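## Task

Remove the cardboard box from the closet, set it on the desk, and close the closet fully. The two other items must remain on the closet shelves. The robot must not tip over or finish leaning, or the task fails. Anything that stays in place only because the robot is holding it does not count.

## Robot and tools

ROBOT. A Hello Robot Stretch 3 in simulation: a two-wheeled base (0.33 m long, 0.34 m wide) that cannot move sideways, a lift on a vertical mast, and one telescoping arm that sticks out to the robot's RIGHT, ending in a wrist and two-finger gripper. The gripper is moved forward or back by driving the base. Turns in place pivot about the point between the drive wheels, 0.05 m behind the front edge; with arm retracted and wrist folded the swept circle has radius 0.28 m, and an unfolded level wrist reaches beyond it. Loose objects may occasionally be nudged by an outside push.

FRAMES. Base frame: origin on the floor between the drive wheels, x forward, y left, z up. hand_pose is reported in it, located where the closed fingertips meet. Odometry frame is the base frame at scene start; heading is positive to the left, range -3.142 to 3.142.

execute_actions takes "actions", a list run in order (an empty list just returns the current state and images). Each action may hold "robot", "steps" (1 to 450 control steps at 30 per second, default 1) and "until". "robot" is one command, a list of up to 8 commands run one after another, or {"stop": true}, which brakes everything and clears the queue. A command may contain:
- "base": exactly one of {"translate_m": d} (metres, forward positive, |d| at most 1) or {"rotate_rad": d} (radians, counter-clockwise/left positive, |d| at most 3.2). Both are offsets from where the base is when that command begins.
- "joints": absolute targets by name; unnamed joints keep their current goal. Ranges: lift_m 0 to 1.1 (arm height); arm_m 0 to 0.52 (extension); wrist_yaw_rad -1.345 to 4.42 (0 along the arm, positive toward the front, 3.0 folded over the base); wrist_pitch_rad -1.57 to 0.451 (negative tips fingers down); wrist_roll_rad -2.911 to 2.911; gripper_m -0.089 to 0.179 (larger is wider; actual fingertip gap is smaller by about 0.007 nearly shut to 0.025 wide open, zero below 0.007); head_pan_rad -3.953 to 1.73 (0 forward, positive left, -1.57 looks along the arm); head_tilt_rad -1.53 to 0.419 (negative down).
- "contact_limits": {"arm_m": effort percent 1 to 100}, the effort at which that arm motion halts; lower is gentler.
A list entry may also be {"pause_s": s}, up to 15 s. Base and joint motions in one command start together and keep going after the call returns. A new command overrides at once: named joints retarget, and any older queue remainder is thrown away. Any invalid value rejects the entire call with nothing executed.
"until" ends an action early. {"robot": {"status": "ended"}} fires when nothing reads "moving" and the queue is not running (or instantly if the command was refused). Fields can be compared, e.g. {"lift_m": [">", 0.3]} or statuses with a word or ["!=", "moving"]; numeric operators are =, !=, <, <=, >, >=. Readings compare at three decimals, translate/rotate values at four. {"any": {"status": "ended"}} fires when the first motion or the queue ends.

zoom_image: "camera" (head_camera, nav_camera or wrist_camera) and "region" [x0, y0, x1, y1] in pixels of that camera's last image, at most 504x504. head_camera and nav_camera pan and tilt with the head; wrist_camera rides on the gripper.

finished_scene: "scene" is the current scene's number; it ends the scene irreversibly after a hold, and its result tells whether the goal was met and gives the next task. Let every motion finish first, since the hold ends with braking.

RESULTS. base_status shows progress, e.g. moving (translate_m +0.1200 of +0.3000), counted from wheel rotation. joint_goals, joint_status, measured_speeds (units per second), and refusals/queue/queue_left. Status words: moving, done (within tolerance, so don't wait on an exact "="), off_target (came to rest short and may still push), contact_stop (arm or lift hit something and went slack), time_out, stopped, not_commanded, torque_fault (wrist servo limp for 10 s and refusing goals). "refused:"/"dropped:" lines name goals or queue steps that failed, counting from 0. robot.on_its_own appears when the robot changed a goal itself, a joint is slack or off, a motor at rest shows unusual effort (likely pushing or loaded), or base_tilt has shifted 3 degrees or more. base_tilt gives forward/right lean in degrees. lidar_m: 12 distances in 30-degree sectors, 1st straight ahead, counter-clockwise (4th left, 7th behind, 10th right), plane 0.17 m up, so it sees legs, not tabletops. wrist_depth_mm and head_depth_mm are 7x7 median depth grids. motor_effort is percent, with peak in brackets, and is noisy.

GRIPPING. Close to a gripper_m smaller than the object's width to grip; open at least 0.02 above the touch value to let go. Neither reading nor done proves a grasp; check images. Over-squeezing triggers a stall guard and loosens the hold.

SPEED. Full base speed (0.30 m/s, 1.9 rad/s) needs lift_m under 0.30, arm_m under 0.03 and wrist_yaw_rad above 2.54; otherwise 0.10 m/s and 0.63 rad/s.

AVOID. Fold or unfold the wrist only with lift_m 0.32 to 0.95, wrist_pitch_rad -0.4 and roll near 0; once folded, lift may go to 0.25. With yaw below -0.4 keep pitch at -0.5 or lower. Pushing the arm into something rigid with the gripper above about 0.45 m can tip the robot; a second push after a contact_stop is worse, as is a higher contact limit. Don't drive while gripping, hooking or pushing something fixed; snagging furniture, especially reversing, can tip it. If leaning, undo the last move in small steps, pull the gripper free, and drop lift_m to about 0.2 if still tipped. Avoid drops, slams, hard hits and sustained wrist strain.

Each tool is called after "Emit:" in YAML: its name, and indented under it one key for each argument.

## Session

Emit:
execute_actions:
  actions: []

Scene clock: 0.00 s.
robot.base_odometry: x=+0.000 y=+0.000 heading=+0.000 (m, m, rad; robot's odometry frame)
robot.turned_by_wheels: +0.000 (rad since the last result)
robot.turned_by_imu: +0.000 (rad since the last result)
robot.base_tilt: forward=-1.7 right=-0.1 (deg)
robot.lidar_m: 2.14 1.47 1.10 1.09 1.16 1.65 1.90 2.03 2.74 2.68 2.81 1.79
robot.head_depth_mm: 1782 2123 2101 2066 2058 2037 2034 / 1812 2101 2098 2104 2072 2057 2045 / 1794 2115 2086 2104 2096 2052 2059 / 1818 2138 2083 2106 2089 2093 2083 / 1810 2151 2131 2103 2094 2077 2063 / 1814 2148 2105 2128 2113 2104 2105 / 1834 2147 2145 2136 2115 2108 2044
robot.base_status: not_commanded
robot.joint_positions: lift_m=+0.410 arm_m=+0.001 wrist_yaw_rad=+2.827 wrist_pitch_rad=-0.574 wrist_roll_rad=+0.016 gripper_m=+0.037 head_pan_rad=+0.004 head_tilt_rad=-0.001
robot.joint_goals: lift_m=+0.410 arm_m=+0.001 wrist_yaw_rad=+2.827 wrist_pitch_rad=-0.574 wrist_roll_rad=+0.016 gripper_m=+0.037 head_pan_rad=+0.004 head_tilt_rad=-0.001
robot.joint_status: lift_m=not_commanded arm_m=not_commanded wrist_yaw_rad=not_commanded wrist_pitch_rad=not_commanded wrist_roll_rad=not_commanded gripper_m=not_commanded head_pan_rad=not_commanded head_tilt_rad=not_commanded
robot.measured_speeds: translate_m=+0.000 rotate_rad=+0.000 lift_m=+0.000 arm_m=+0.000 wrist_yaw_rad=+0.000 wrist_pitch_rad=+0.000 wrist_roll_rad=+0.000 head_pan_rad=+0.000 head_tilt_rad=+0.000
robot: refusals=0 queue=idle queue_left=0
robot.motor_effort: left_wheel=+0 right_wheel=+0 lift_m=+27 arm_m=+0 wrist_yaw_rad=+0 wrist_pitch_rad=+9 wrist_roll_rad=+0 gripper_m=+0 head_pan_rad=+0 head_tilt_rad=+2 (%)
robot.hand_pose: x=+0.0413 y=+0.0463 z=+0.3897 quat_wxyz=(+0.305, +0.706, +0.089, +0.633) (m; robot's base frame)
robot.wrist_depth_mm: - - - - - - - / - - - - - - - / - 892 891 894 915 938 957 / 720 758 745 752 765 789 807 / 644 - 663 667 680 668 682 / 562 559 - 571 586 585 586 / 507 - - 514 516 524 527
pictures: head_camera (sideways: a quarter turn clockwise sets it upright), nav_camera (sideways: a quarter turn counterclockwise sets it upright), wrist_camera
Images, in order (width x height): head_camera 896x504, nav_camera 672x504, wrist_camera 644x364.

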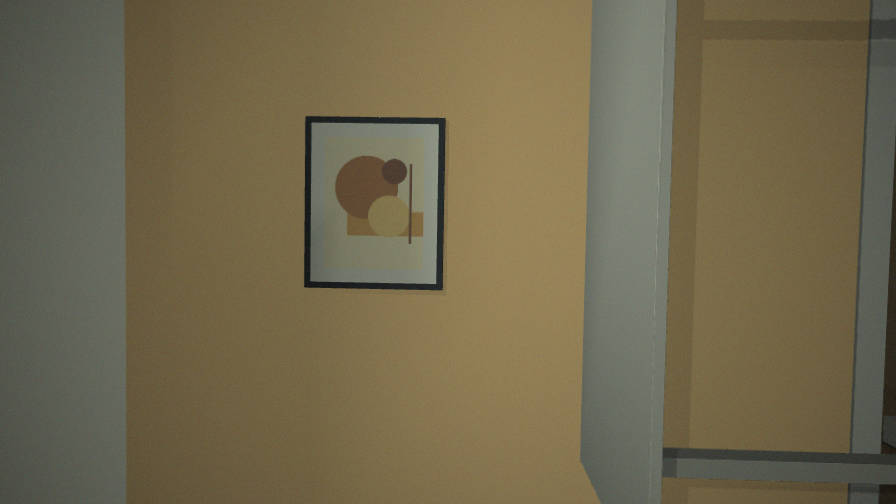

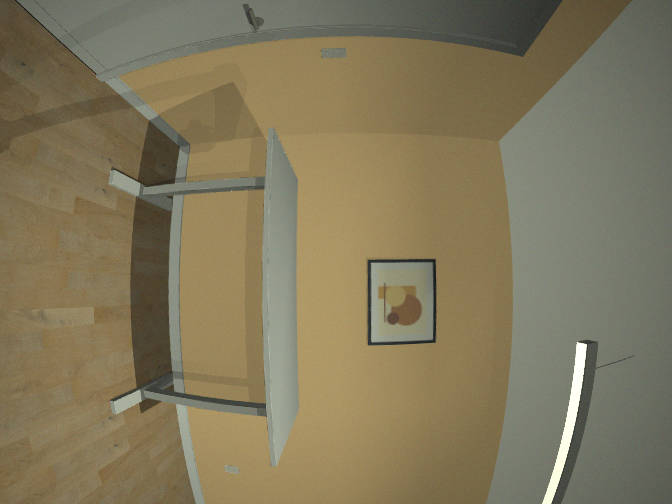

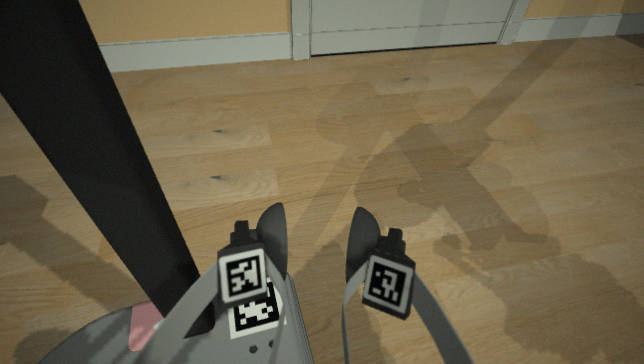

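Desk ahead, door to the left. Look around.

Emit:
execute_actions:
  actions:
    - {"robot":{"joints":{"head_pan_rad":-1.57,"head_tilt_rad":-0.3}},"steps":450,"until":{"robot":{"status":"ended"}}}

Emit:
execute_actions:
  actions:
    - {"robot":{"joints":{"head_pan_rad":-3.14}},"steps":450,"until":{"robot":{"status":"ended"}}}

Scene clock: 4.00 s.
robot.base_odometry: x=+0.000 y=+0.000 heading=+0.000 (m, m, rad; robot's odometry frame)
robot.turned_by_wheels: +0.000 (rad since the last result)
robot.turned_by_imu: -0.001 (rad since the last result)
robot.base_tilt: forward=-1.6 right=-0.1 (deg)
robot.lidar_m: 2.14 1.47 1.10 1.09 1.16 1.65 1.90 2.02 2.74 2.67 2.81 1.79
robot.head_depth_mm: 2338 2476 2560 2711 2775 2063 1592 / 2307 2437 2558 2722 2755 2064 1591 / 2361 2477 2567 2744 2802 2052 1583 / 2374 2444 2622 2742 2837 2039 1575 / 2380 2495 2627 2736 2819 2047 1568 / 2425 2496 2623 2784 2861 2043 1571 / 2383 2513 2660 2792 2885 2046 1571
robot.base_status: not_commanded
robot.joint_positions: lift_m=+0.410 arm_m=+0.001 wrist_yaw_rad=+2.827 wrist_pitch_rad=-0.574 wrist_roll_rad=+0.016 gripper_m=+0.037 head_pan_rad=-1.563 head_tilt_rad=-0.296
robot.joint_goals: lift_m=+0.410 arm_m=+0.001 wrist_yaw_rad=+2.827 wrist_pitch_rad=-0.574 wrist_roll_rad=+0.016 gripper_m=+0.037 head_pan_rad=-1.570 head_tilt_rad=-0.300
robot.joint_status: lift_m=not_commanded arm_m=not_commanded wrist_yaw_rad=not_commanded wrist_pitch_rad=not_commanded wrist_roll_rad=not_commanded gripper_m=not_commanded head_pan_rad=done head_tilt_rad=done
robot.measured_speeds: translate_m=+0.000 rotate_rad=+0.000 lift_m=+0.000 arm_m=+0.000 wrist_yaw_rad=+0.000 wrist_pitch_rad=+0.000 wrist_roll_rad=+0.000 head_pan_rad=+0.000 head_tilt_rad=+0.000
robot: refusals=0 queue=done queue_left=0
robot.motor_effort: left_wheel=+0(0) right_wheel=+0(0) lift_m=+28(28) arm_m=+0(0) wrist_yaw_rad=+0(0) wrist_pitch_rad=+8(9) wrist_roll_rad=+0(0) gripper_m=+0(0) head_pan_rad=-4(43) head_tilt_rad=-2(25) (%)
robot.hand_pose: x=+0.0413 y=+0.0463 z=+0.3897 quat_wxyz=(+0.305, +0.706, +0.089, +0.633) (m; robot's base frame)
robot.wrist_depth_mm: - - - - - - - / - - - - - - - / - 880 884 907 940 953 951 / 735 763 756 762 776 782 795 / 637 - 667 670 668 667 679 / 560 566 - 569 584 581 594 / 510 - - 515 514 523 531
pictures: head_camera (sideways: a quarter turn clockwise sets it upright), nav_camera (sideways: a quarter turn counterclockwise sets it upright), wrist_camera
Images, in order (width x height): head_camera 896x504, nav_camera 672x504, wrist_camera 644x364.

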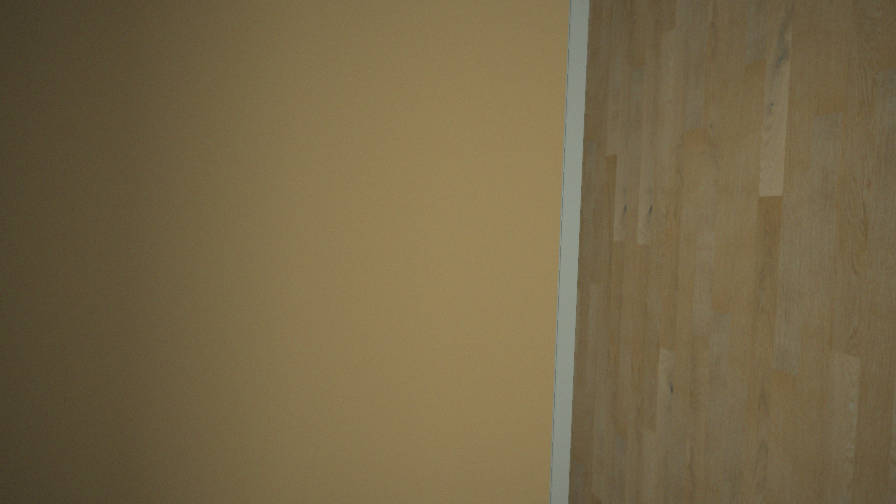

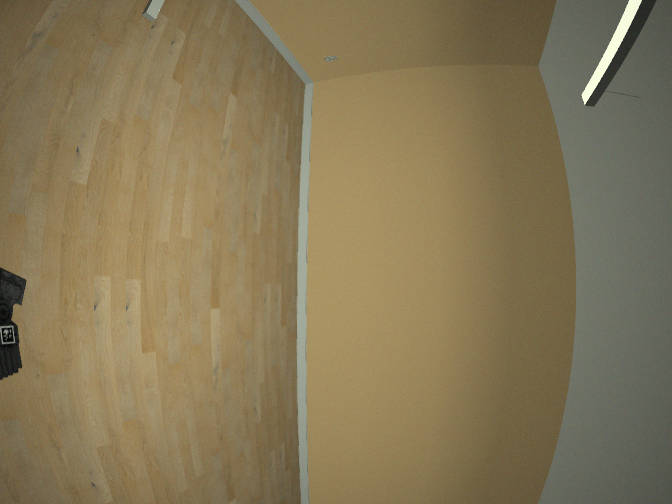

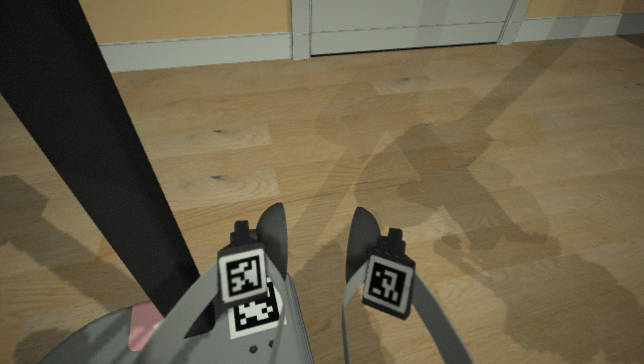

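Scene clock: 5.37 s.
robot.base_odometry: x=+0.000 y=+0.000 heading=+0.000 (m, m, rad; robot's odometry frame)
robot.turned_by_wheels: +0.000 (rad since the last result)
robot.turned_by_imu: +0.000 (rad since the last result)
robot.base_tilt: forward=-1.6 right=-0.1 (deg)
robot.lidar_m: 2.14 1.47 1.10 1.09 1.16 1.65 1.90 2.03 2.74 2.68 2.82 1.79
robot.head_depth_mm: 2321 2430 2519 2737 2816 2049 1587 / 1681 2413 2509 2660 2780 2054 1593 / 1673 1777 1874 1942 2063 2049 1576 / 1720 1806 1923 1997 2117 2051 1570 / 1739 1828 1938 2018 2171 2047 1584 / 1752 1807 1912 2004 2129 2039 1568 / 1706 1791 1887 1999 2111 2048 1572
robot.base_status: not_commanded
robot.joint_positions: lift_m=+0.410 arm_m=+0.001 wrist_yaw_rad=+2.827 wrist_pitch_rad=-0.574 wrist_roll_rad=+0.016 gripper_m=+0.037 head_pan_rad=-3.133 head_tilt_rad=-0.296
robot.joint_goals: lift_m=+0.410 arm_m=+0.001 wrist_yaw_rad=+2.827 wrist_pitch_rad=-0.574 wrist_roll_rad=+0.016 gripper_m=+0.037 head_pan_rad=-3.140 head_tilt_rad=-0.300
robot.joint_status: lift_m=not_commanded arm_m=not_commanded wrist_yaw_rad=not_commanded wrist_pitch_rad=not_commanded wrist_roll_rad=not_commanded gripper_m=not_commanded head_pan_rad=done head_tilt_rad=done
robot.measured_speeds: translate_m=+0.000 rotate_rad=+0.000 lift_m=+0.000 arm_m=+0.000 wrist_yaw_rad=+0.000 wrist_pitch_rad=+0.000 wrist_roll_rad=+0.000 head_pan_rad=+0.000 head_tilt_rad=+0.000
robot: refusals=0 queue=done queue_left=0
robot.motor_effort: left_wheel=+0(1) right_wheel=+0(0) lift_m=+28(28) arm_m=+0(0) wrist_yaw_rad=-1(1) wrist_pitch_rad=+8(8) wrist_roll_rad=+0(0) gripper_m=-1(0) head_pan_rad=-4(45) head_tilt_rad=-1(2) (%)
robot.hand_pose: x=+0.0413 y=+0.0463 z=+0.3897 quat_wxyz=(+0.305, +0.706, +0.089, +0.633) (m; robot's base frame)
robot.wrist_depth_mm: - - - - - - - / - - - - - - - / - 891 906 901 915 947 951 / 726 764 759 754 768 774 795 / 635 - 666 664 680 678 673 / 555 568 - 573 589 588 593 / 506 - - 520 516 523 524
pictures: head_camera (sideways: a quarter turn clockwise sets it upright), nav_camera (sideways: a quarter turn counterclockwise sets it upright), wrist_camera
Images, in order (width x height): head_camera 896x504, nav_camera 672x504, wrist_camera 644x364.

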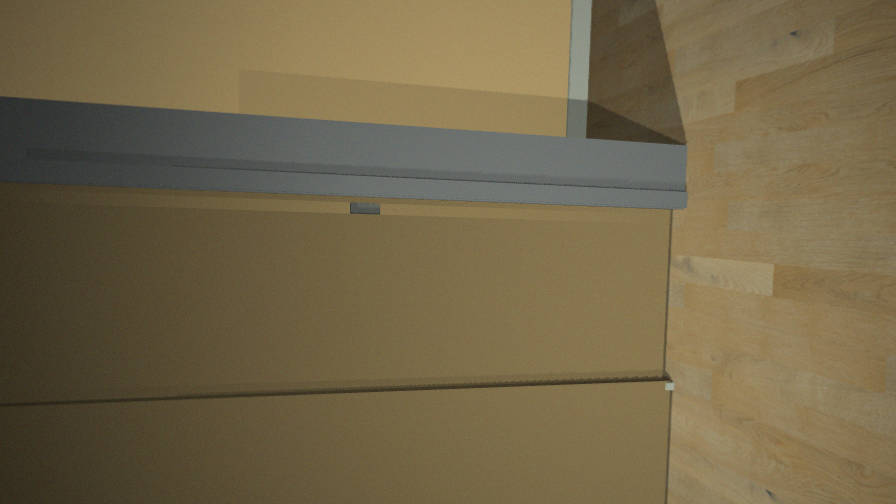

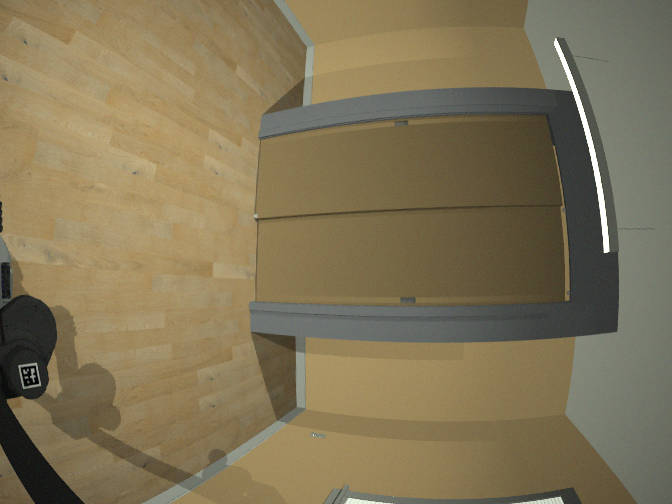

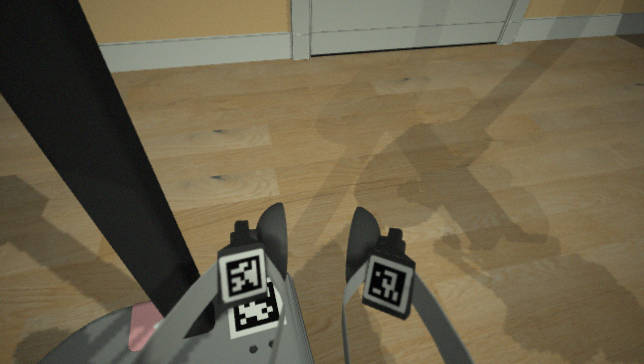

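Emit:
execute_actions:
  actions: "[{\"robot\":[{\"joints\":{\"lift_m\":0.28,\"wrist_pitch_rad\":-0.4,\"wrist_yaw_rad\":3.0}},{\"base\":{\"translate_m\":-1.0}},{\"base\":{\"rotate_rad\":-1.57},\"joints\":{\"head_pan_rad\":-1.57}}]},\"steps\":450,\"until\":{\"robot\":{\"status\":\"ended\"}}}]"


Emit:
execute_actions:
  actions:
    - {"robot":[{"joints":{"lift_m":0.28,"wrist_pitch_rad":-0.4,"wrist_yaw_rad":3.0}},{"base":{"translate_m":-1.0}},{"base":{"rotate_rad":-1.57},"joints":{"head_pan_rad":-1.57}}],"steps":450,"until":{"robot":{"status":"ended"}}}

Scene clock: 15.97 s.
robot.base_odometry: x=-1.000 y=+0.000 heading=-1.570 (m, m, rad; robot's odometry frame)
robot.turned_by_wheels: -1.570 (rad since the last result)
robot.turned_by_imu: -1.567 (rad since the last result)
robot.base_tilt: forward=-1.7 right=-0.1 (deg)
robot.lidar_m: 2.63 2.78 2.74 2.75 1.54 1.17 1.15 1.21 0.93 0.90 1.02 1.40
robot.head_depth_mm: 760 796 835 882 930 992 1077 / 762 798 836 880 927 982 1054 / 825 867 906 969 1006 1069 1110 / 830 867 913 960 1011 1080 1148 / 833 871 921 970 1022 1085 1152 / 834 878 920 971 1024 1087 1160 / 838 882 924 976 1034 1096 1163
robot.base_status: done (rotate_rad -1.5699 of -1.5700)
robot.joint_positions: lift_m=+0.280 arm_m=+0.001 wrist_yaw_rad=+2.999 wrist_pitch_rad=-0.420 wrist_roll_rad=+0.016 gripper_m=+0.037 head_pan_rad=-1.577 head_tilt_rad=-0.297
robot.joint_goals: lift_m=+0.280 arm_m=+0.001 wrist_yaw_rad=+3.000 wrist_pitch_rad=-0.400 wrist_roll_rad=+0.016 gripper_m=+0.037 head_pan_rad=-1.570 head_tilt_rad=-0.300
robot.joint_status: lift_m=done arm_m=not_commanded wrist_yaw_rad=done wrist_pitch_rad=done wrist_roll_rad=not_commanded gripper_m=not_commanded head_pan_rad=done head_tilt_rad=done
robot.measured_speeds: translate_m=+0.000 rotate_rad=+0.000 lift_m=+0.000 arm_m=+0.000 wrist_yaw_rad=+0.000 wrist_pitch_rad=+0.000 wrist_roll_rad=+0.000 head_pan_rad=+0.000 head_tilt_rad=+0.000
robot: refusals=0 queue=done queue_left=0
robot.motor_effort: left_wheel=+4(14) right_wheel=-2(5) lift_m=+16(27) arm_m=+0(1) wrist_yaw_rad=+0(3) wrist_pitch_rad=+12(13) wrist_roll_rad=+0(0) gripper_m=+0(1) head_pan_rad=+4(45) head_tilt_rad=-1(2) (%)
robot.hand_pose: x=+0.0106 y=+0.0759 z=+0.2926 quat_wxyz=(+0.198, +0.705, +0.097, +0.674) (m; robot's base frame)
robot.wrist_depth_mm: - - - - - - - / - - - - - - - / 864 879 889 913 963 954 970 / 678 686 713 714 735 746 753 / 559 565 - 589 610 601 613 / 480 503 - - 512 507 516 / - - - - 432 437 442
pictures: head_camera (sideways: a quarter turn clockwise sets it upright), nav_camera (sideways: a quarter turn counterclockwise sets it upright), wrist_camera
Images, in order (width x height): head_camera 896x504, nav_camera 672x504, wrist_camera 644x364.

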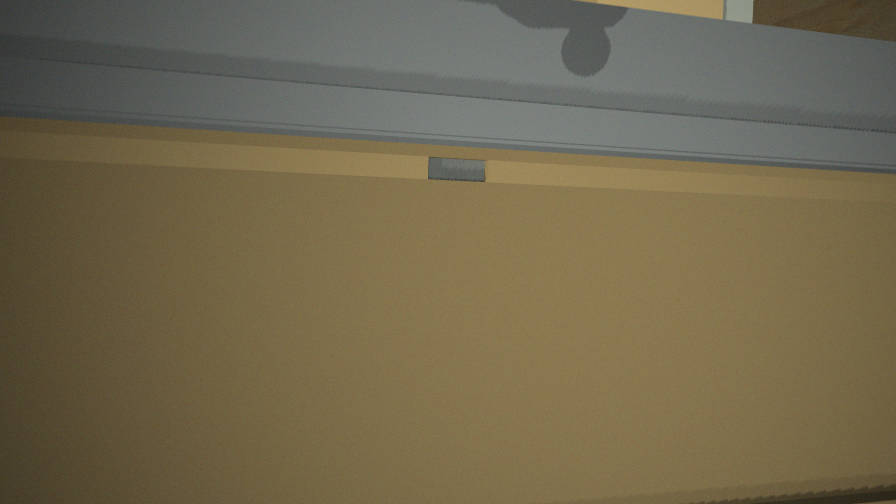

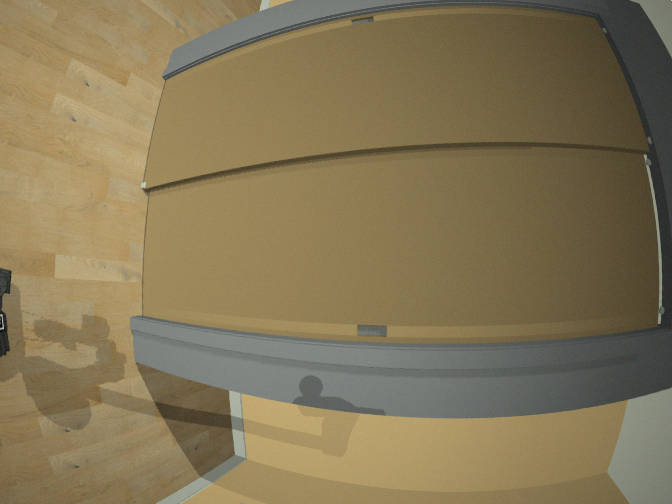

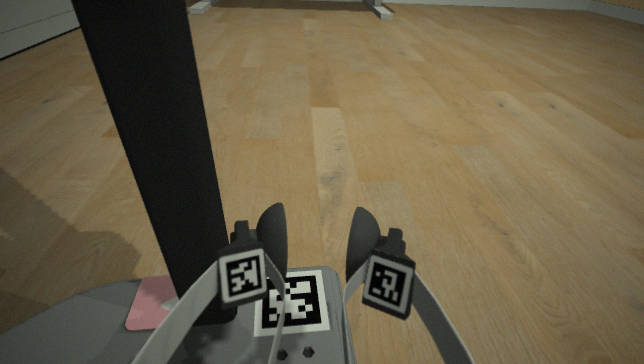

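Emit:
zoom_image:
  camera: "head_camera"
  region: [330, 90, 590, 250]

Region (330, 90, 590, 250) of head_camera's 896x504 image, scaled by 1.938, with more detail than that image has; it fills the top 310 rows of this view, and the rest is white.

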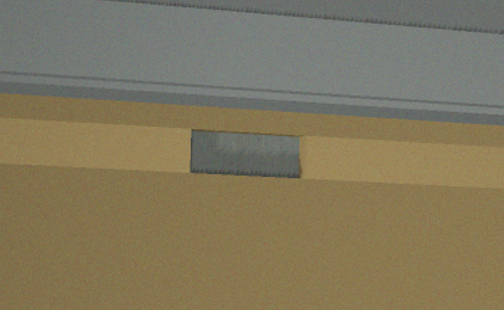

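Emit:
execute_actions:
  actions:
    - {"robot":[{"base":{"rotate_rad":-1.0}},{"base":{"translate_m":0.36}},{"base":{"rotate_rad":1.0}},{"base":{"translate_m":-0.30}},{"joints":{"lift_m":0.9,"wrist_yaw_rad":0,"wrist_pitch_rad":0,"gripper_m":0.1,"head_tilt_rad":-0.5}}],"steps":450,"until":{"robot":{"status":"ended"}}}
    - {"steps":300,"until":{"robot":{"status":"ended"}}}

Scene clock: 33.47 s.
robot.base_odometry: x=-1.303 y=+0.105 heading=-1.570 (m, m, rad; robot's odometry frame)
robot.turned_by_wheels: +0.000 (rad since the last result)
robot.turned_by_imu: -0.004 (rad since the last result)
robot.base_tilt: forward=-1.7 right=+0.0 (deg)
robot.lidar_m: 2.72 2.87 3.08 3.05 1.43 1.09 1.06 1.12 0.62 0.59 0.70 0.93
robot.head_depth_mm: 471 509 558 610 675 781 - / 466 506 553 611 677 765 835 / 520 553 563 619 671 723 - / 534 577 631 693 767 830 - / 536 581 633 696 760 871 990 / 539 585 637 701 779 873 998 / 544 588 641 704 785 882 1004
robot.base_status: done (translate_m -0.3000 of -0.3000)
robot.joint_positions: lift_m=+0.900 arm_m=+0.001 wrist_yaw_rad=+0.002 wrist_pitch_rad=-0.023 wrist_roll_rad=+0.016 gripper_m=+0.100 head_pan_rad=-1.577 head_tilt_rad=-0.494
robot.joint_goals: lift_m=+0.900 arm_m=+0.001 wrist_yaw_rad=+0.000 wrist_pitch_rad=+0.000 wrist_roll_rad=+0.016 gripper_m=+0.100 head_pan_rad=-1.570 head_tilt_rad=-0.500
robot.joint_status: lift_m=done arm_m=not_commanded wrist_yaw_rad=done wrist_pitch_rad=done wrist_roll_rad=not_commanded gripper_m=done head_pan_rad=done head_tilt_rad=done
robot.measured_speeds: translate_m=+0.000 rotate_rad=+0.000 lift_m=+0.000 arm_m=+0.000 wrist_yaw_rad=+0.000 wrist_pitch_rad=+0.000 wrist_roll_rad=+0.000 head_pan_rad=+0.000 head_tilt_rad=+0.000
robot: refusals=0 queue=done queue_left=0
robot.motor_effort: left_wheel=-3(15) right_wheel=+2(6) lift_m=+39(40) arm_m=+0(0) wrist_yaw_rad=-2(2) wrist_pitch_rad=+14(15) wrist_roll_rad=+0(0) gripper_m=-1(80) head_pan_rad=+4(4) head_tilt_rad=-3(24) (%)
robot.hand_pose: x=-0.0209 y=-0.4015 z=+1.0081 quat_wxyz=(+0.702, +0.009, -0.712, -0.008) (m; robot's base frame)
robot.wrist_depth_mm: 414 404 397 390 319 320 969 / 425 420 414 402 329 331 - / 446 438 427 425 340 344 - / 460 451 442 434 355 354 - / 483 472 458 453 367 366 - / 502 490 480 466 379 383 - / 518 513 508 485 401 407 -
pictures: head_camera (sideways: a quarter turn clockwise sets it upright), nav_camera (sideways: a quarter turn counterclockwise sets it upright), wrist_camera
Images, in order (width x height): head_camera 896x504, nav_camera 672x504, wrist_camera 644x364.

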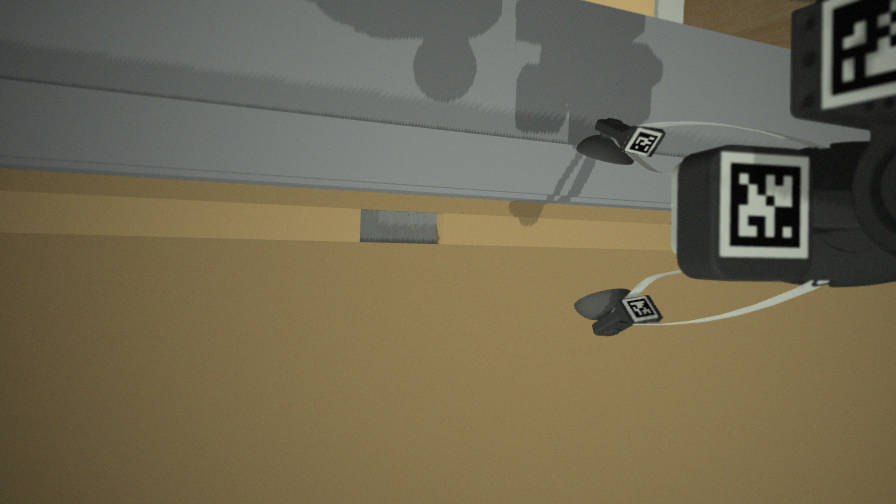

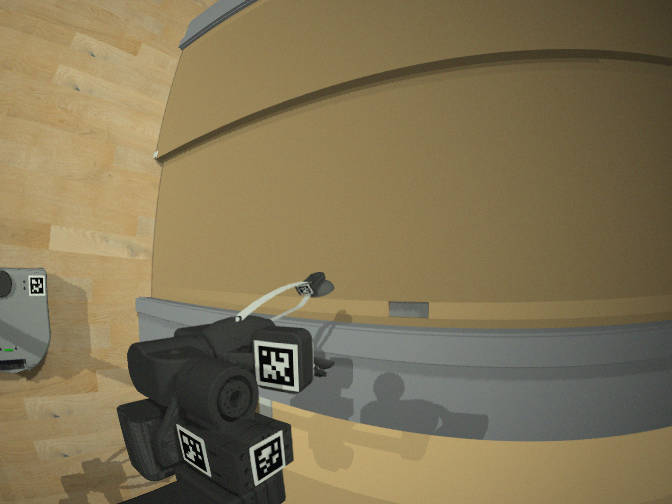

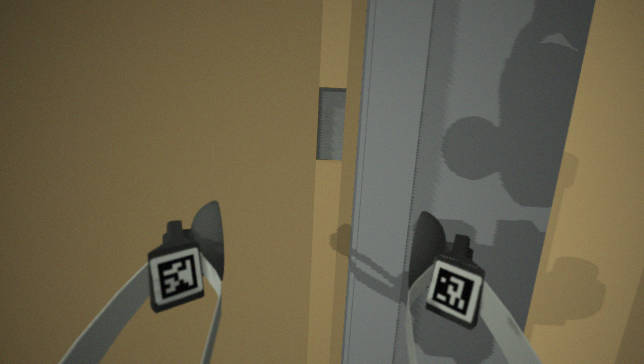

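Emit:
execute_actions:
  actions:
    - {"robot":{"base":{"translate_m":-0.012},"joints":{"lift_m":0.92,"gripper_m":0.0,"arm_m":0.14}},"steps":450,"until":{"robot":{"status":"ended"}}}

Scene clock: 36.53 s.
robot.base_odometry: x=-1.303 y=+0.117 heading=-1.570 (m, m, rad; robot's odometry frame)
robot.turned_by_wheels: +0.000 (rad since the last result)
robot.turned_by_imu: -0.001 (rad since the last result)
robot.base_tilt: forward=-1.7 right=-0.1 (deg)
robot.lidar_m: 2.73 2.88 3.09 3.06 1.42 1.08 1.05 1.11 0.61 0.59 0.70 0.93
robot.head_depth_mm: 473 511 554 608 - - 1313 / 469 507 557 611 - - 869 / 479 514 555 600 - - 867 / 534 577 630 686 - 866 965 / 538 581 632 694 774 866 986 / 538 583 637 702 776 874 997 / 542 587 640 705 786 881 1012
robot.base_status: done (translate_m -0.0120 of -0.0120)
robot.joint_positions: lift_m=+0.920 arm_m=+0.140 wrist_yaw_rad=+0.001 wrist_pitch_rad=-0.023 wrist_roll_rad=+0.016 gripper_m=+0.000 head_pan_rad=-1.577 head_tilt_rad=-0.494
robot.joint_goals: lift_m=+0.920 arm_m=+0.140 wrist_yaw_rad=+0.000 wrist_pitch_rad=+0.000 wrist_roll_rad=+0.016 gripper_m=+0.000 head_pan_rad=-1.570 head_tilt_rad=-0.500
robot.joint_status: lift_m=done arm_m=done wrist_yaw_rad=done wrist_pitch_rad=done wrist_roll_rad=not_commanded gripper_m=done head_pan_rad=done head_tilt_rad=done
robot.measured_speeds: translate_m=+0.000 rotate_rad=+0.000 lift_m=+0.000 arm_m=+0.000 wrist_yaw_rad=+0.000 wrist_pitch_rad=+0.000 wrist_roll_rad=+0.000 head_pan_rad=+0.000 head_tilt_rad=+0.000
robot: refusals=0 queue=done queue_left=0
robot.motor_effort: left_wheel=-3(8) right_wheel=+1(2) lift_m=+38(39) arm_m=+3(2) wrist_yaw_rad=+0(2) wrist_pitch_rad=+13(14) wrist_roll_rad=+0(0) gripper_m=-3(81) head_pan_rad=+3(3) head_tilt_rad=-3(3) (%)
robot.hand_pose: x=-0.0213 y=-0.5402 z=+1.0282 quat_wxyz=(+0.702, +0.009, -0.712, -0.008) (m; robot's base frame)
robot.wrist_depth_mm: 271 268 264 259 184 192 190 / 282 277 272 268 190 199 196 / 293 289 283 282 197 207 203 / 305 300 294 292 204 215 210 / 315 310 305 - 212 224 218 / 331 324 318 - 220 231 227 / 346 339 332 321 233 240 236
pictures: head_camera (sideways: a quarter turn clockwise sets it upright), nav_camera (sideways: a quarter turn counterclockwise sets it upright), wrist_camera
Images, in order (width x height): head_camera 896x504, nav_camera 672x504, wrist_camera 644x364.

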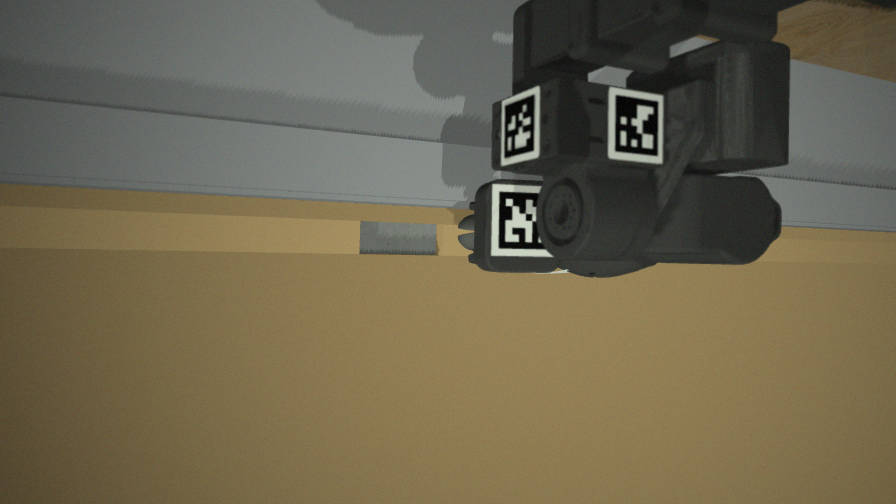

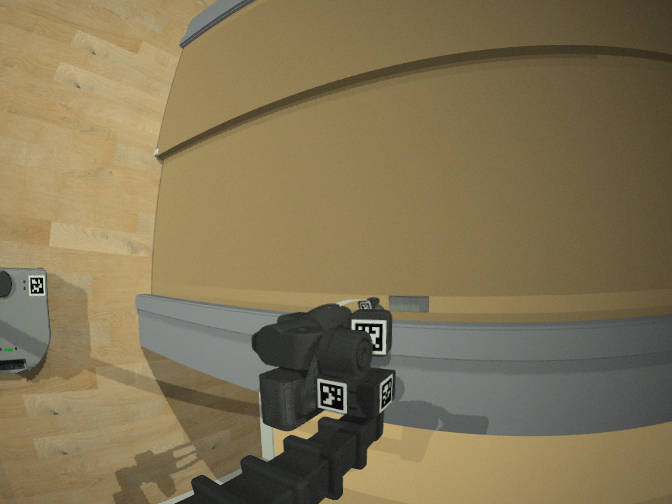

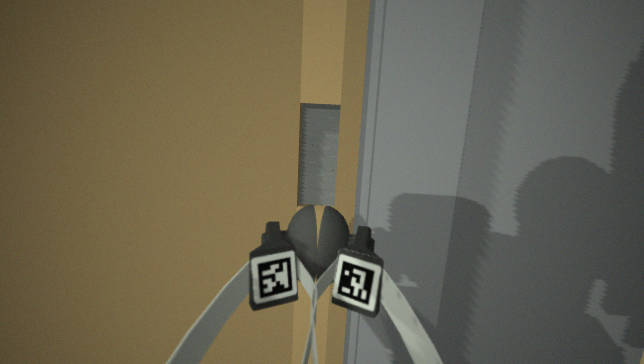

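Emit:
execute_actions:
  actions:
    - {"robot":{"joints":{"lift_m":0.94}},"steps":450,"until":{"robot":{"status":"ended"}}}
    - {"robot":{"joints":{"arm_m":0.26},"contact_limits":{"arm_m":15}},"steps":450,"until":{"robot":{"status":"ended"}}}

Scene clock: 38.87 s.
robot.base_odometry: x=-1.303 y=+0.117 heading=-1.570 (m, m, rad; robot's odometry frame)
robot.turned_by_wheels: +0.000 (rad since the last result)
robot.turned_by_imu: +0.001 (rad since the last result)
robot.base_tilt: forward=-1.9 right=-0.4 (deg)
robot.lidar_m: 2.73 2.88 3.09 3.04 1.41 1.08 1.05 1.11 0.61 0.59 0.70 0.93
robot.head_depth_mm: 480 517 562 600 - 1515 1338 / 476 518 565 599 - 774 874 / 482 520 562 - - 768 877 / 542 583 636 689 792 867 973 / 545 589 640 704 780 876 994 / 547 591 644 707 789 884 1006 / 549 594 647 713 790 890 1019
robot.base_status: done (translate_m -0.0119 of -0.0120)
robot.joint_positions: lift_m=+0.940 arm_m=+0.198 wrist_yaw_rad=+0.000 wrist_pitch_rad=-0.038 wrist_roll_rad=+0.016 gripper_m=+0.000 head_pan_rad=-1.577 head_tilt_rad=-0.496
robot.joint_goals: lift_m=+0.940 arm_m=+0.197 wrist_yaw_rad=+0.000 wrist_pitch_rad=+0.000 wrist_roll_rad=+0.016 gripper_m=+0.000 head_pan_rad=-1.570 head_tilt_rad=-0.500
robot.joint_status: lift_m=done arm_m=contact_stop wrist_yaw_rad=done wrist_pitch_rad=done wrist_roll_rad=not_commanded gripper_m=done head_pan_rad=done head_tilt_rad=done
robot.measured_speeds: translate_m=+0.000 rotate_rad=-0.001 lift_m=+0.000 arm_m=+0.010 wrist_yaw_rad=+0.200 wrist_pitch_rad=-0.120 wrist_roll_rad=+0.000 head_pan_rad=+0.000 head_tilt_rad=-0.072
robot: refusals=0 queue=dropped queue_left=0
robot.on_its_own: arm_m is slack since a contact_stop, until your next command for it (your +0.260 is given up)
robot.motor_effort: left_wheel=-20(20) right_wheel=-1(2) lift_m=+38(43) arm_m=+6(13) wrist_yaw_rad=-5(8) wrist_pitch_rad=+28(29) wrist_roll_rad=+0(0) gripper_m=-3(3) head_pan_rad=+4(4) head_tilt_rad=-2(3) (%)
robot.contact_limits: arm_m 15 (drawing in: default 18, maximum 30; extending or still: default 26, maximum 42)
robot.hand_pose: x=-0.0214 y=-0.5979 z=+1.0443 quat_wxyz=(+0.702, +0.014, -0.712, -0.014) (m; robot's base frame)
robot.wrist_depth_mm: 220 217 214 210 137 135 144 / 230 225 221 218 141 140 149 / 239 235 229 226 147 146 154 / 248 244 239 245 152 160 160 / 260 254 250 - 158 167 166 / 270 267 260 - 163 174 172 / 283 279 273 264 171 183 179
pictures: head_camera (sideways: a quarter turn clockwise sets it upright), nav_camera (sideways: a quarter turn counterclockwise sets it upright), wrist_camera
Images, in order (width x height): head_camera 896x504, nav_camera 672x504, wrist_camera 644x364.

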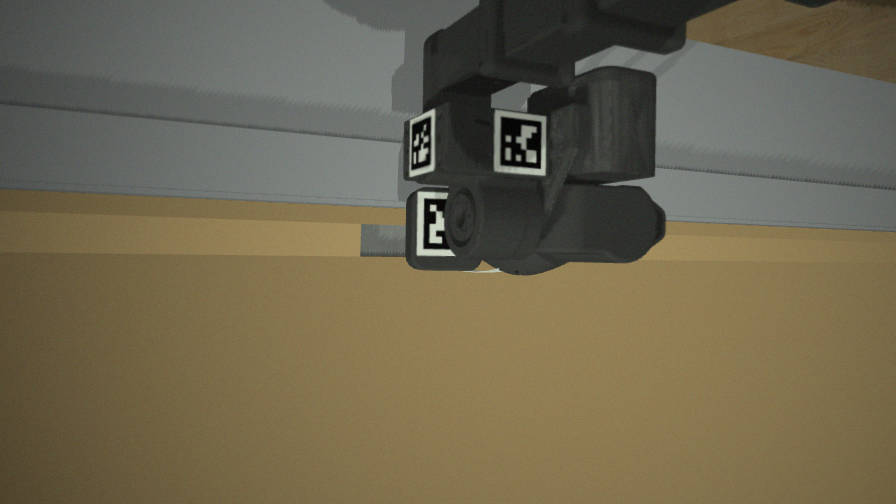

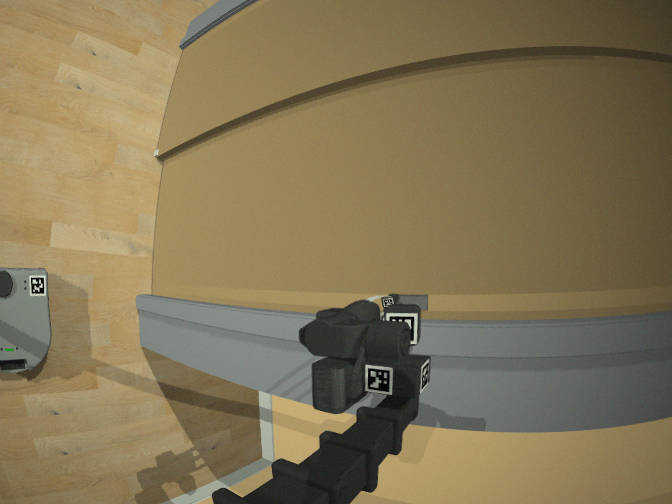

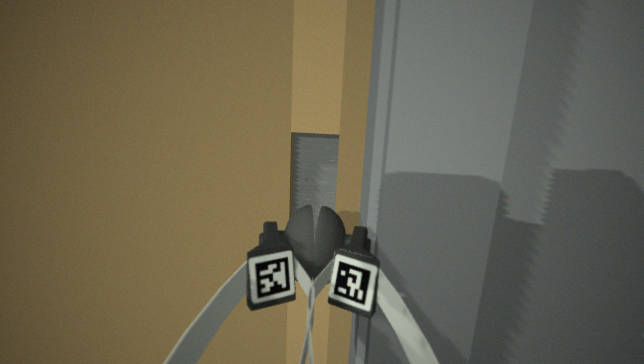

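Touching. Hold the arm with gentle push and drive forward.

Emit:
execute_actions:
  actions:
    - {"robot":{"base":{"translate_m":0.1},"joints":{"arm_m":0.203},"contact_limits":{"arm_m":20}},"steps":450,"until":{"robot":{"status":"ended"}}}

Scene clock: 41.50 s.
robot.base_odometry: x=-1.303 y=+0.017 heading=-1.570 (m, m, rad; robot's odometry frame)
robot.turned_by_wheels: +0.000 (rad since the last result)
robot.turned_by_imu: -0.126 (rad since the last result)
robot.base_tilt: forward=-1.7 right=-0.1 (deg)
robot.lidar_m: 2.65 2.72 3.56 3.06 1.72 1.20 1.13 1.16 0.64 0.59 0.68 0.83
robot.head_depth_mm: 493 535 586 624 - 1499 1339 / 482 525 576 613 - 802 917 / 491 528 574 - - 782 891 / 537 581 633 687 777 866 971 / 535 578 630 691 766 858 976 / 530 573 624 686 758 851 966 / 528 568 621 681 751 841 953
robot.base_status: done (translate_m +0.1000 of +0.1000)
robot.joint_positions: lift_m=+0.940 arm_m=+0.202 wrist_yaw_rad=-0.018 wrist_pitch_rad=-0.030 wrist_roll_rad=+0.016 gripper_m=+0.000 head_pan_rad=-1.577 head_tilt_rad=-0.496
robot.joint_goals: lift_m=+0.940 arm_m=+0.203 wrist_yaw_rad=+0.000 wrist_pitch_rad=+0.000 wrist_roll_rad=+0.016 gripper_m=+0.000 head_pan_rad=-1.570 head_tilt_rad=-0.500
robot.joint_status: lift_m=done arm_m=done wrist_yaw_rad=done wrist_pitch_rad=done wrist_roll_rad=not_commanded gripper_m=done head_pan_rad=done head_tilt_rad=done
robot.measured_speeds: translate_m=+0.000 rotate_rad=+0.000 lift_m=+0.000 arm_m=+0.000 wrist_yaw_rad=+0.000 wrist_pitch_rad=+0.000 wrist_roll_rad=+0.000 head_pan_rad=+0.000 head_tilt_rad=+0.000
robot: refusals=0 queue=done queue_left=0
robot.on_its_own: wrist_yaw_rad is at rest, and its effort (+17) is outside its rest range (-12 to +12)
robot.motor_effort: left_wheel=-1(26) right_wheel=+0(5) lift_m=+36(38) arm_m=+13(11) wrist_yaw_rad=+17(16) wrist_pitch_rad=+17(26) wrist_roll_rad=+0(0) gripper_m=-3(4) head_pan_rad=+4(3) head_tilt_rad=-2(2) (%)
robot.contact_limits: arm_m 20 (drawing in: default 18, maximum 30; extending or still: default 26, maximum 42)
robot.hand_pose: x=-0.0261 y=-0.6020 z=+1.0466 quat_wxyz=(+0.702, +0.004, -0.712, -0.017) (m; robot's base frame)
robot.wrist_depth_mm: 195 198 203 207 140 141 157 / 202 205 210 213 144 146 163 / 209 213 217 220 150 153 170 / 217 220 225 241 156 171 177 / 224 230 233 - 161 179 185 / 234 239 242 - 168 188 193 / 243 248 256 259 175 197 202
pictures: head_camera (sideways: a quarter turn clockwise sets it upright), nav_camera (sideways: a quarter turn counterclockwise sets it upright), wrist_camera
Images, in order (width x height): head_camera 896x504, nav_camera 672x504, wrist_camera 644x364.

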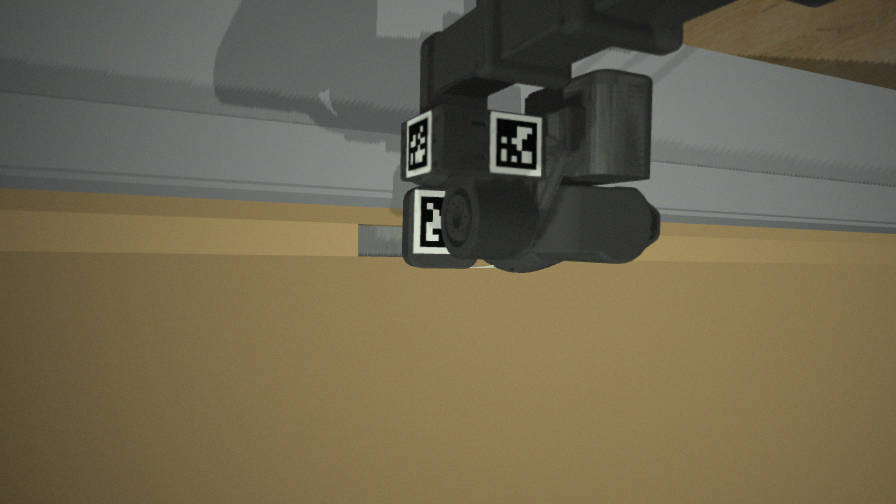

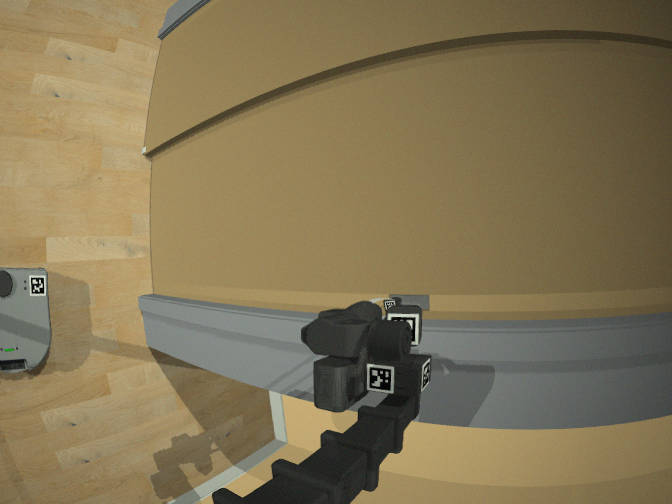

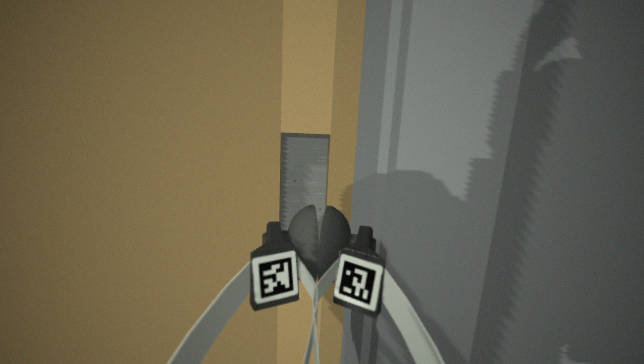

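Emit:
execute_actions:
  actions:
    - {"robot":{"base":{"rotate_rad":0.126},"joints":{"arm_m":0.197}},"steps":450,"until":{"robot":{"status":"ended"}}}

Scene clock: 45.17 s.
robot.base_odometry: x=-1.303 y=+0.017 heading=-1.444 (m, m, rad; robot's odometry frame)
robot.turned_by_wheels: +0.126 (rad since the last result)
robot.turned_by_imu: +0.108 (rad since the last result)
robot.base_tilt: forward=-1.6 right=+0.0 (deg)
robot.lidar_m: 2.65 2.78 3.55 3.06 1.54 1.16 1.13 1.19 0.60 0.59 0.70 0.91
robot.head_depth_mm: 462 506 553 596 - 775 870 / 518 534 562 583 - 765 871 / 531 575 627 - - 830 922 / 533 578 632 678 776 860 991 / 536 580 629 695 772 866 990 / 538 581 635 700 776 873 995 / 538 585 636 700 779 881 1004
robot.base_status: done (rotate_rad +0.1259 of +0.1260)
robot.joint_positions: lift_m=+0.940 arm_m=+0.197 wrist_yaw_rad=-0.001 wrist_pitch_rad=-0.024 wrist_roll_rad=+0.016 gripper_m=+0.000 head_pan_rad=-1.577 head_tilt_rad=-0.496
robot.joint_goals: lift_m=+0.940 arm_m=+0.197 wrist_yaw_rad=+0.000 wrist_pitch_rad=+0.000 wrist_roll_rad=+0.016 gripper_m=+0.000 head_pan_rad=-1.570 head_tilt_rad=-0.500
robot.joint_status: lift_m=done arm_m=done wrist_yaw_rad=done wrist_pitch_rad=done wrist_roll_rad=not_commanded gripper_m=done head_pan_rad=done head_tilt_rad=done
robot.measured_speeds: translate_m=+0.000 rotate_rad=+0.000 lift_m=+0.000 arm_m=+0.000 wrist_yaw_rad=+0.000 wrist_pitch_rad=+0.000 wrist_roll_rad=+0.000 head_pan_rad=+0.000 head_tilt_rad=+0.000
robot: refusals=0 queue=done queue_left=0
robot.motor_effort: left_wheel=-2(18) right_wheel=+1(14) lift_m=+36(37) arm_m=-2(15) wrist_yaw_rad=-1(18) wrist_pitch_rad=+14(18) wrist_roll_rad=+0(0) gripper_m=-3(4) head_pan_rad=+4(4) head_tilt_rad=-1(2) (%)
robot.hand_pose: x=-0.0216 y=-0.5978 z=+1.0480 quat_wxyz=(+0.702, +0.009, -0.712, -0.009) (m; robot's base frame)
robot.wrist_depth_mm: 212 210 207 204 202 182 129 / 220 218 215 212 208 179 133 / 229 226 222 220 216 176 137 / 236 235 231 228 228 173 141 / 247 244 239 - 245 169 148 / 258 254 250 - 241 171 153 / 269 264 261 257 251 173 160
pictures: head_camera (sideways: a quarter turn clockwise sets it upright), nav_camera (sideways: a quarter turn counterclockwise sets it upright), wrist_camera
Images, in order (width x height): head_camera 896x504, nav_camera 672x504, wrist_camera 644x364.

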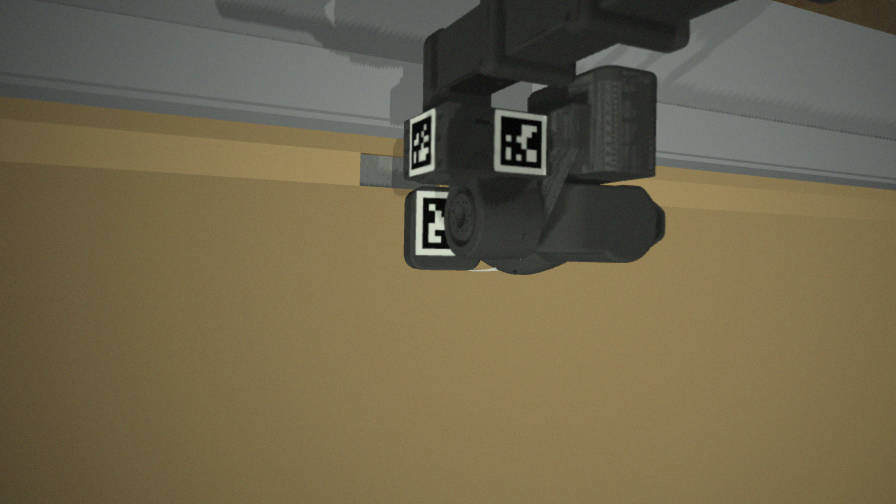

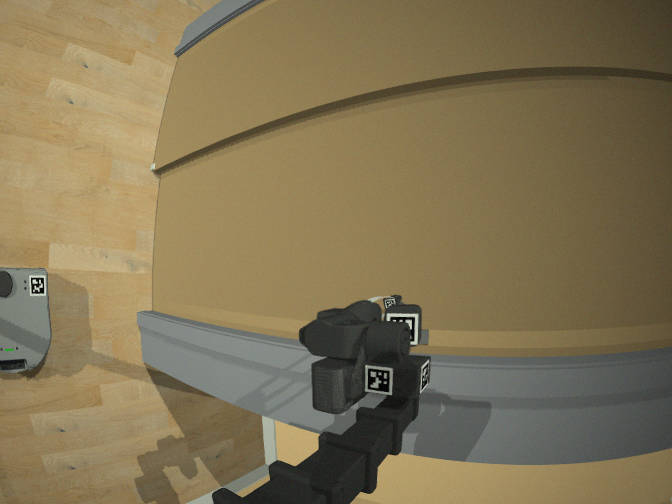

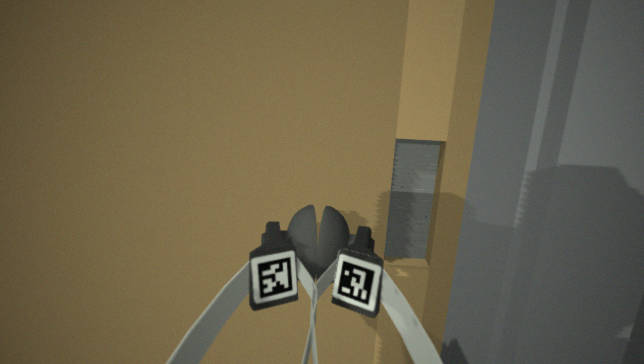

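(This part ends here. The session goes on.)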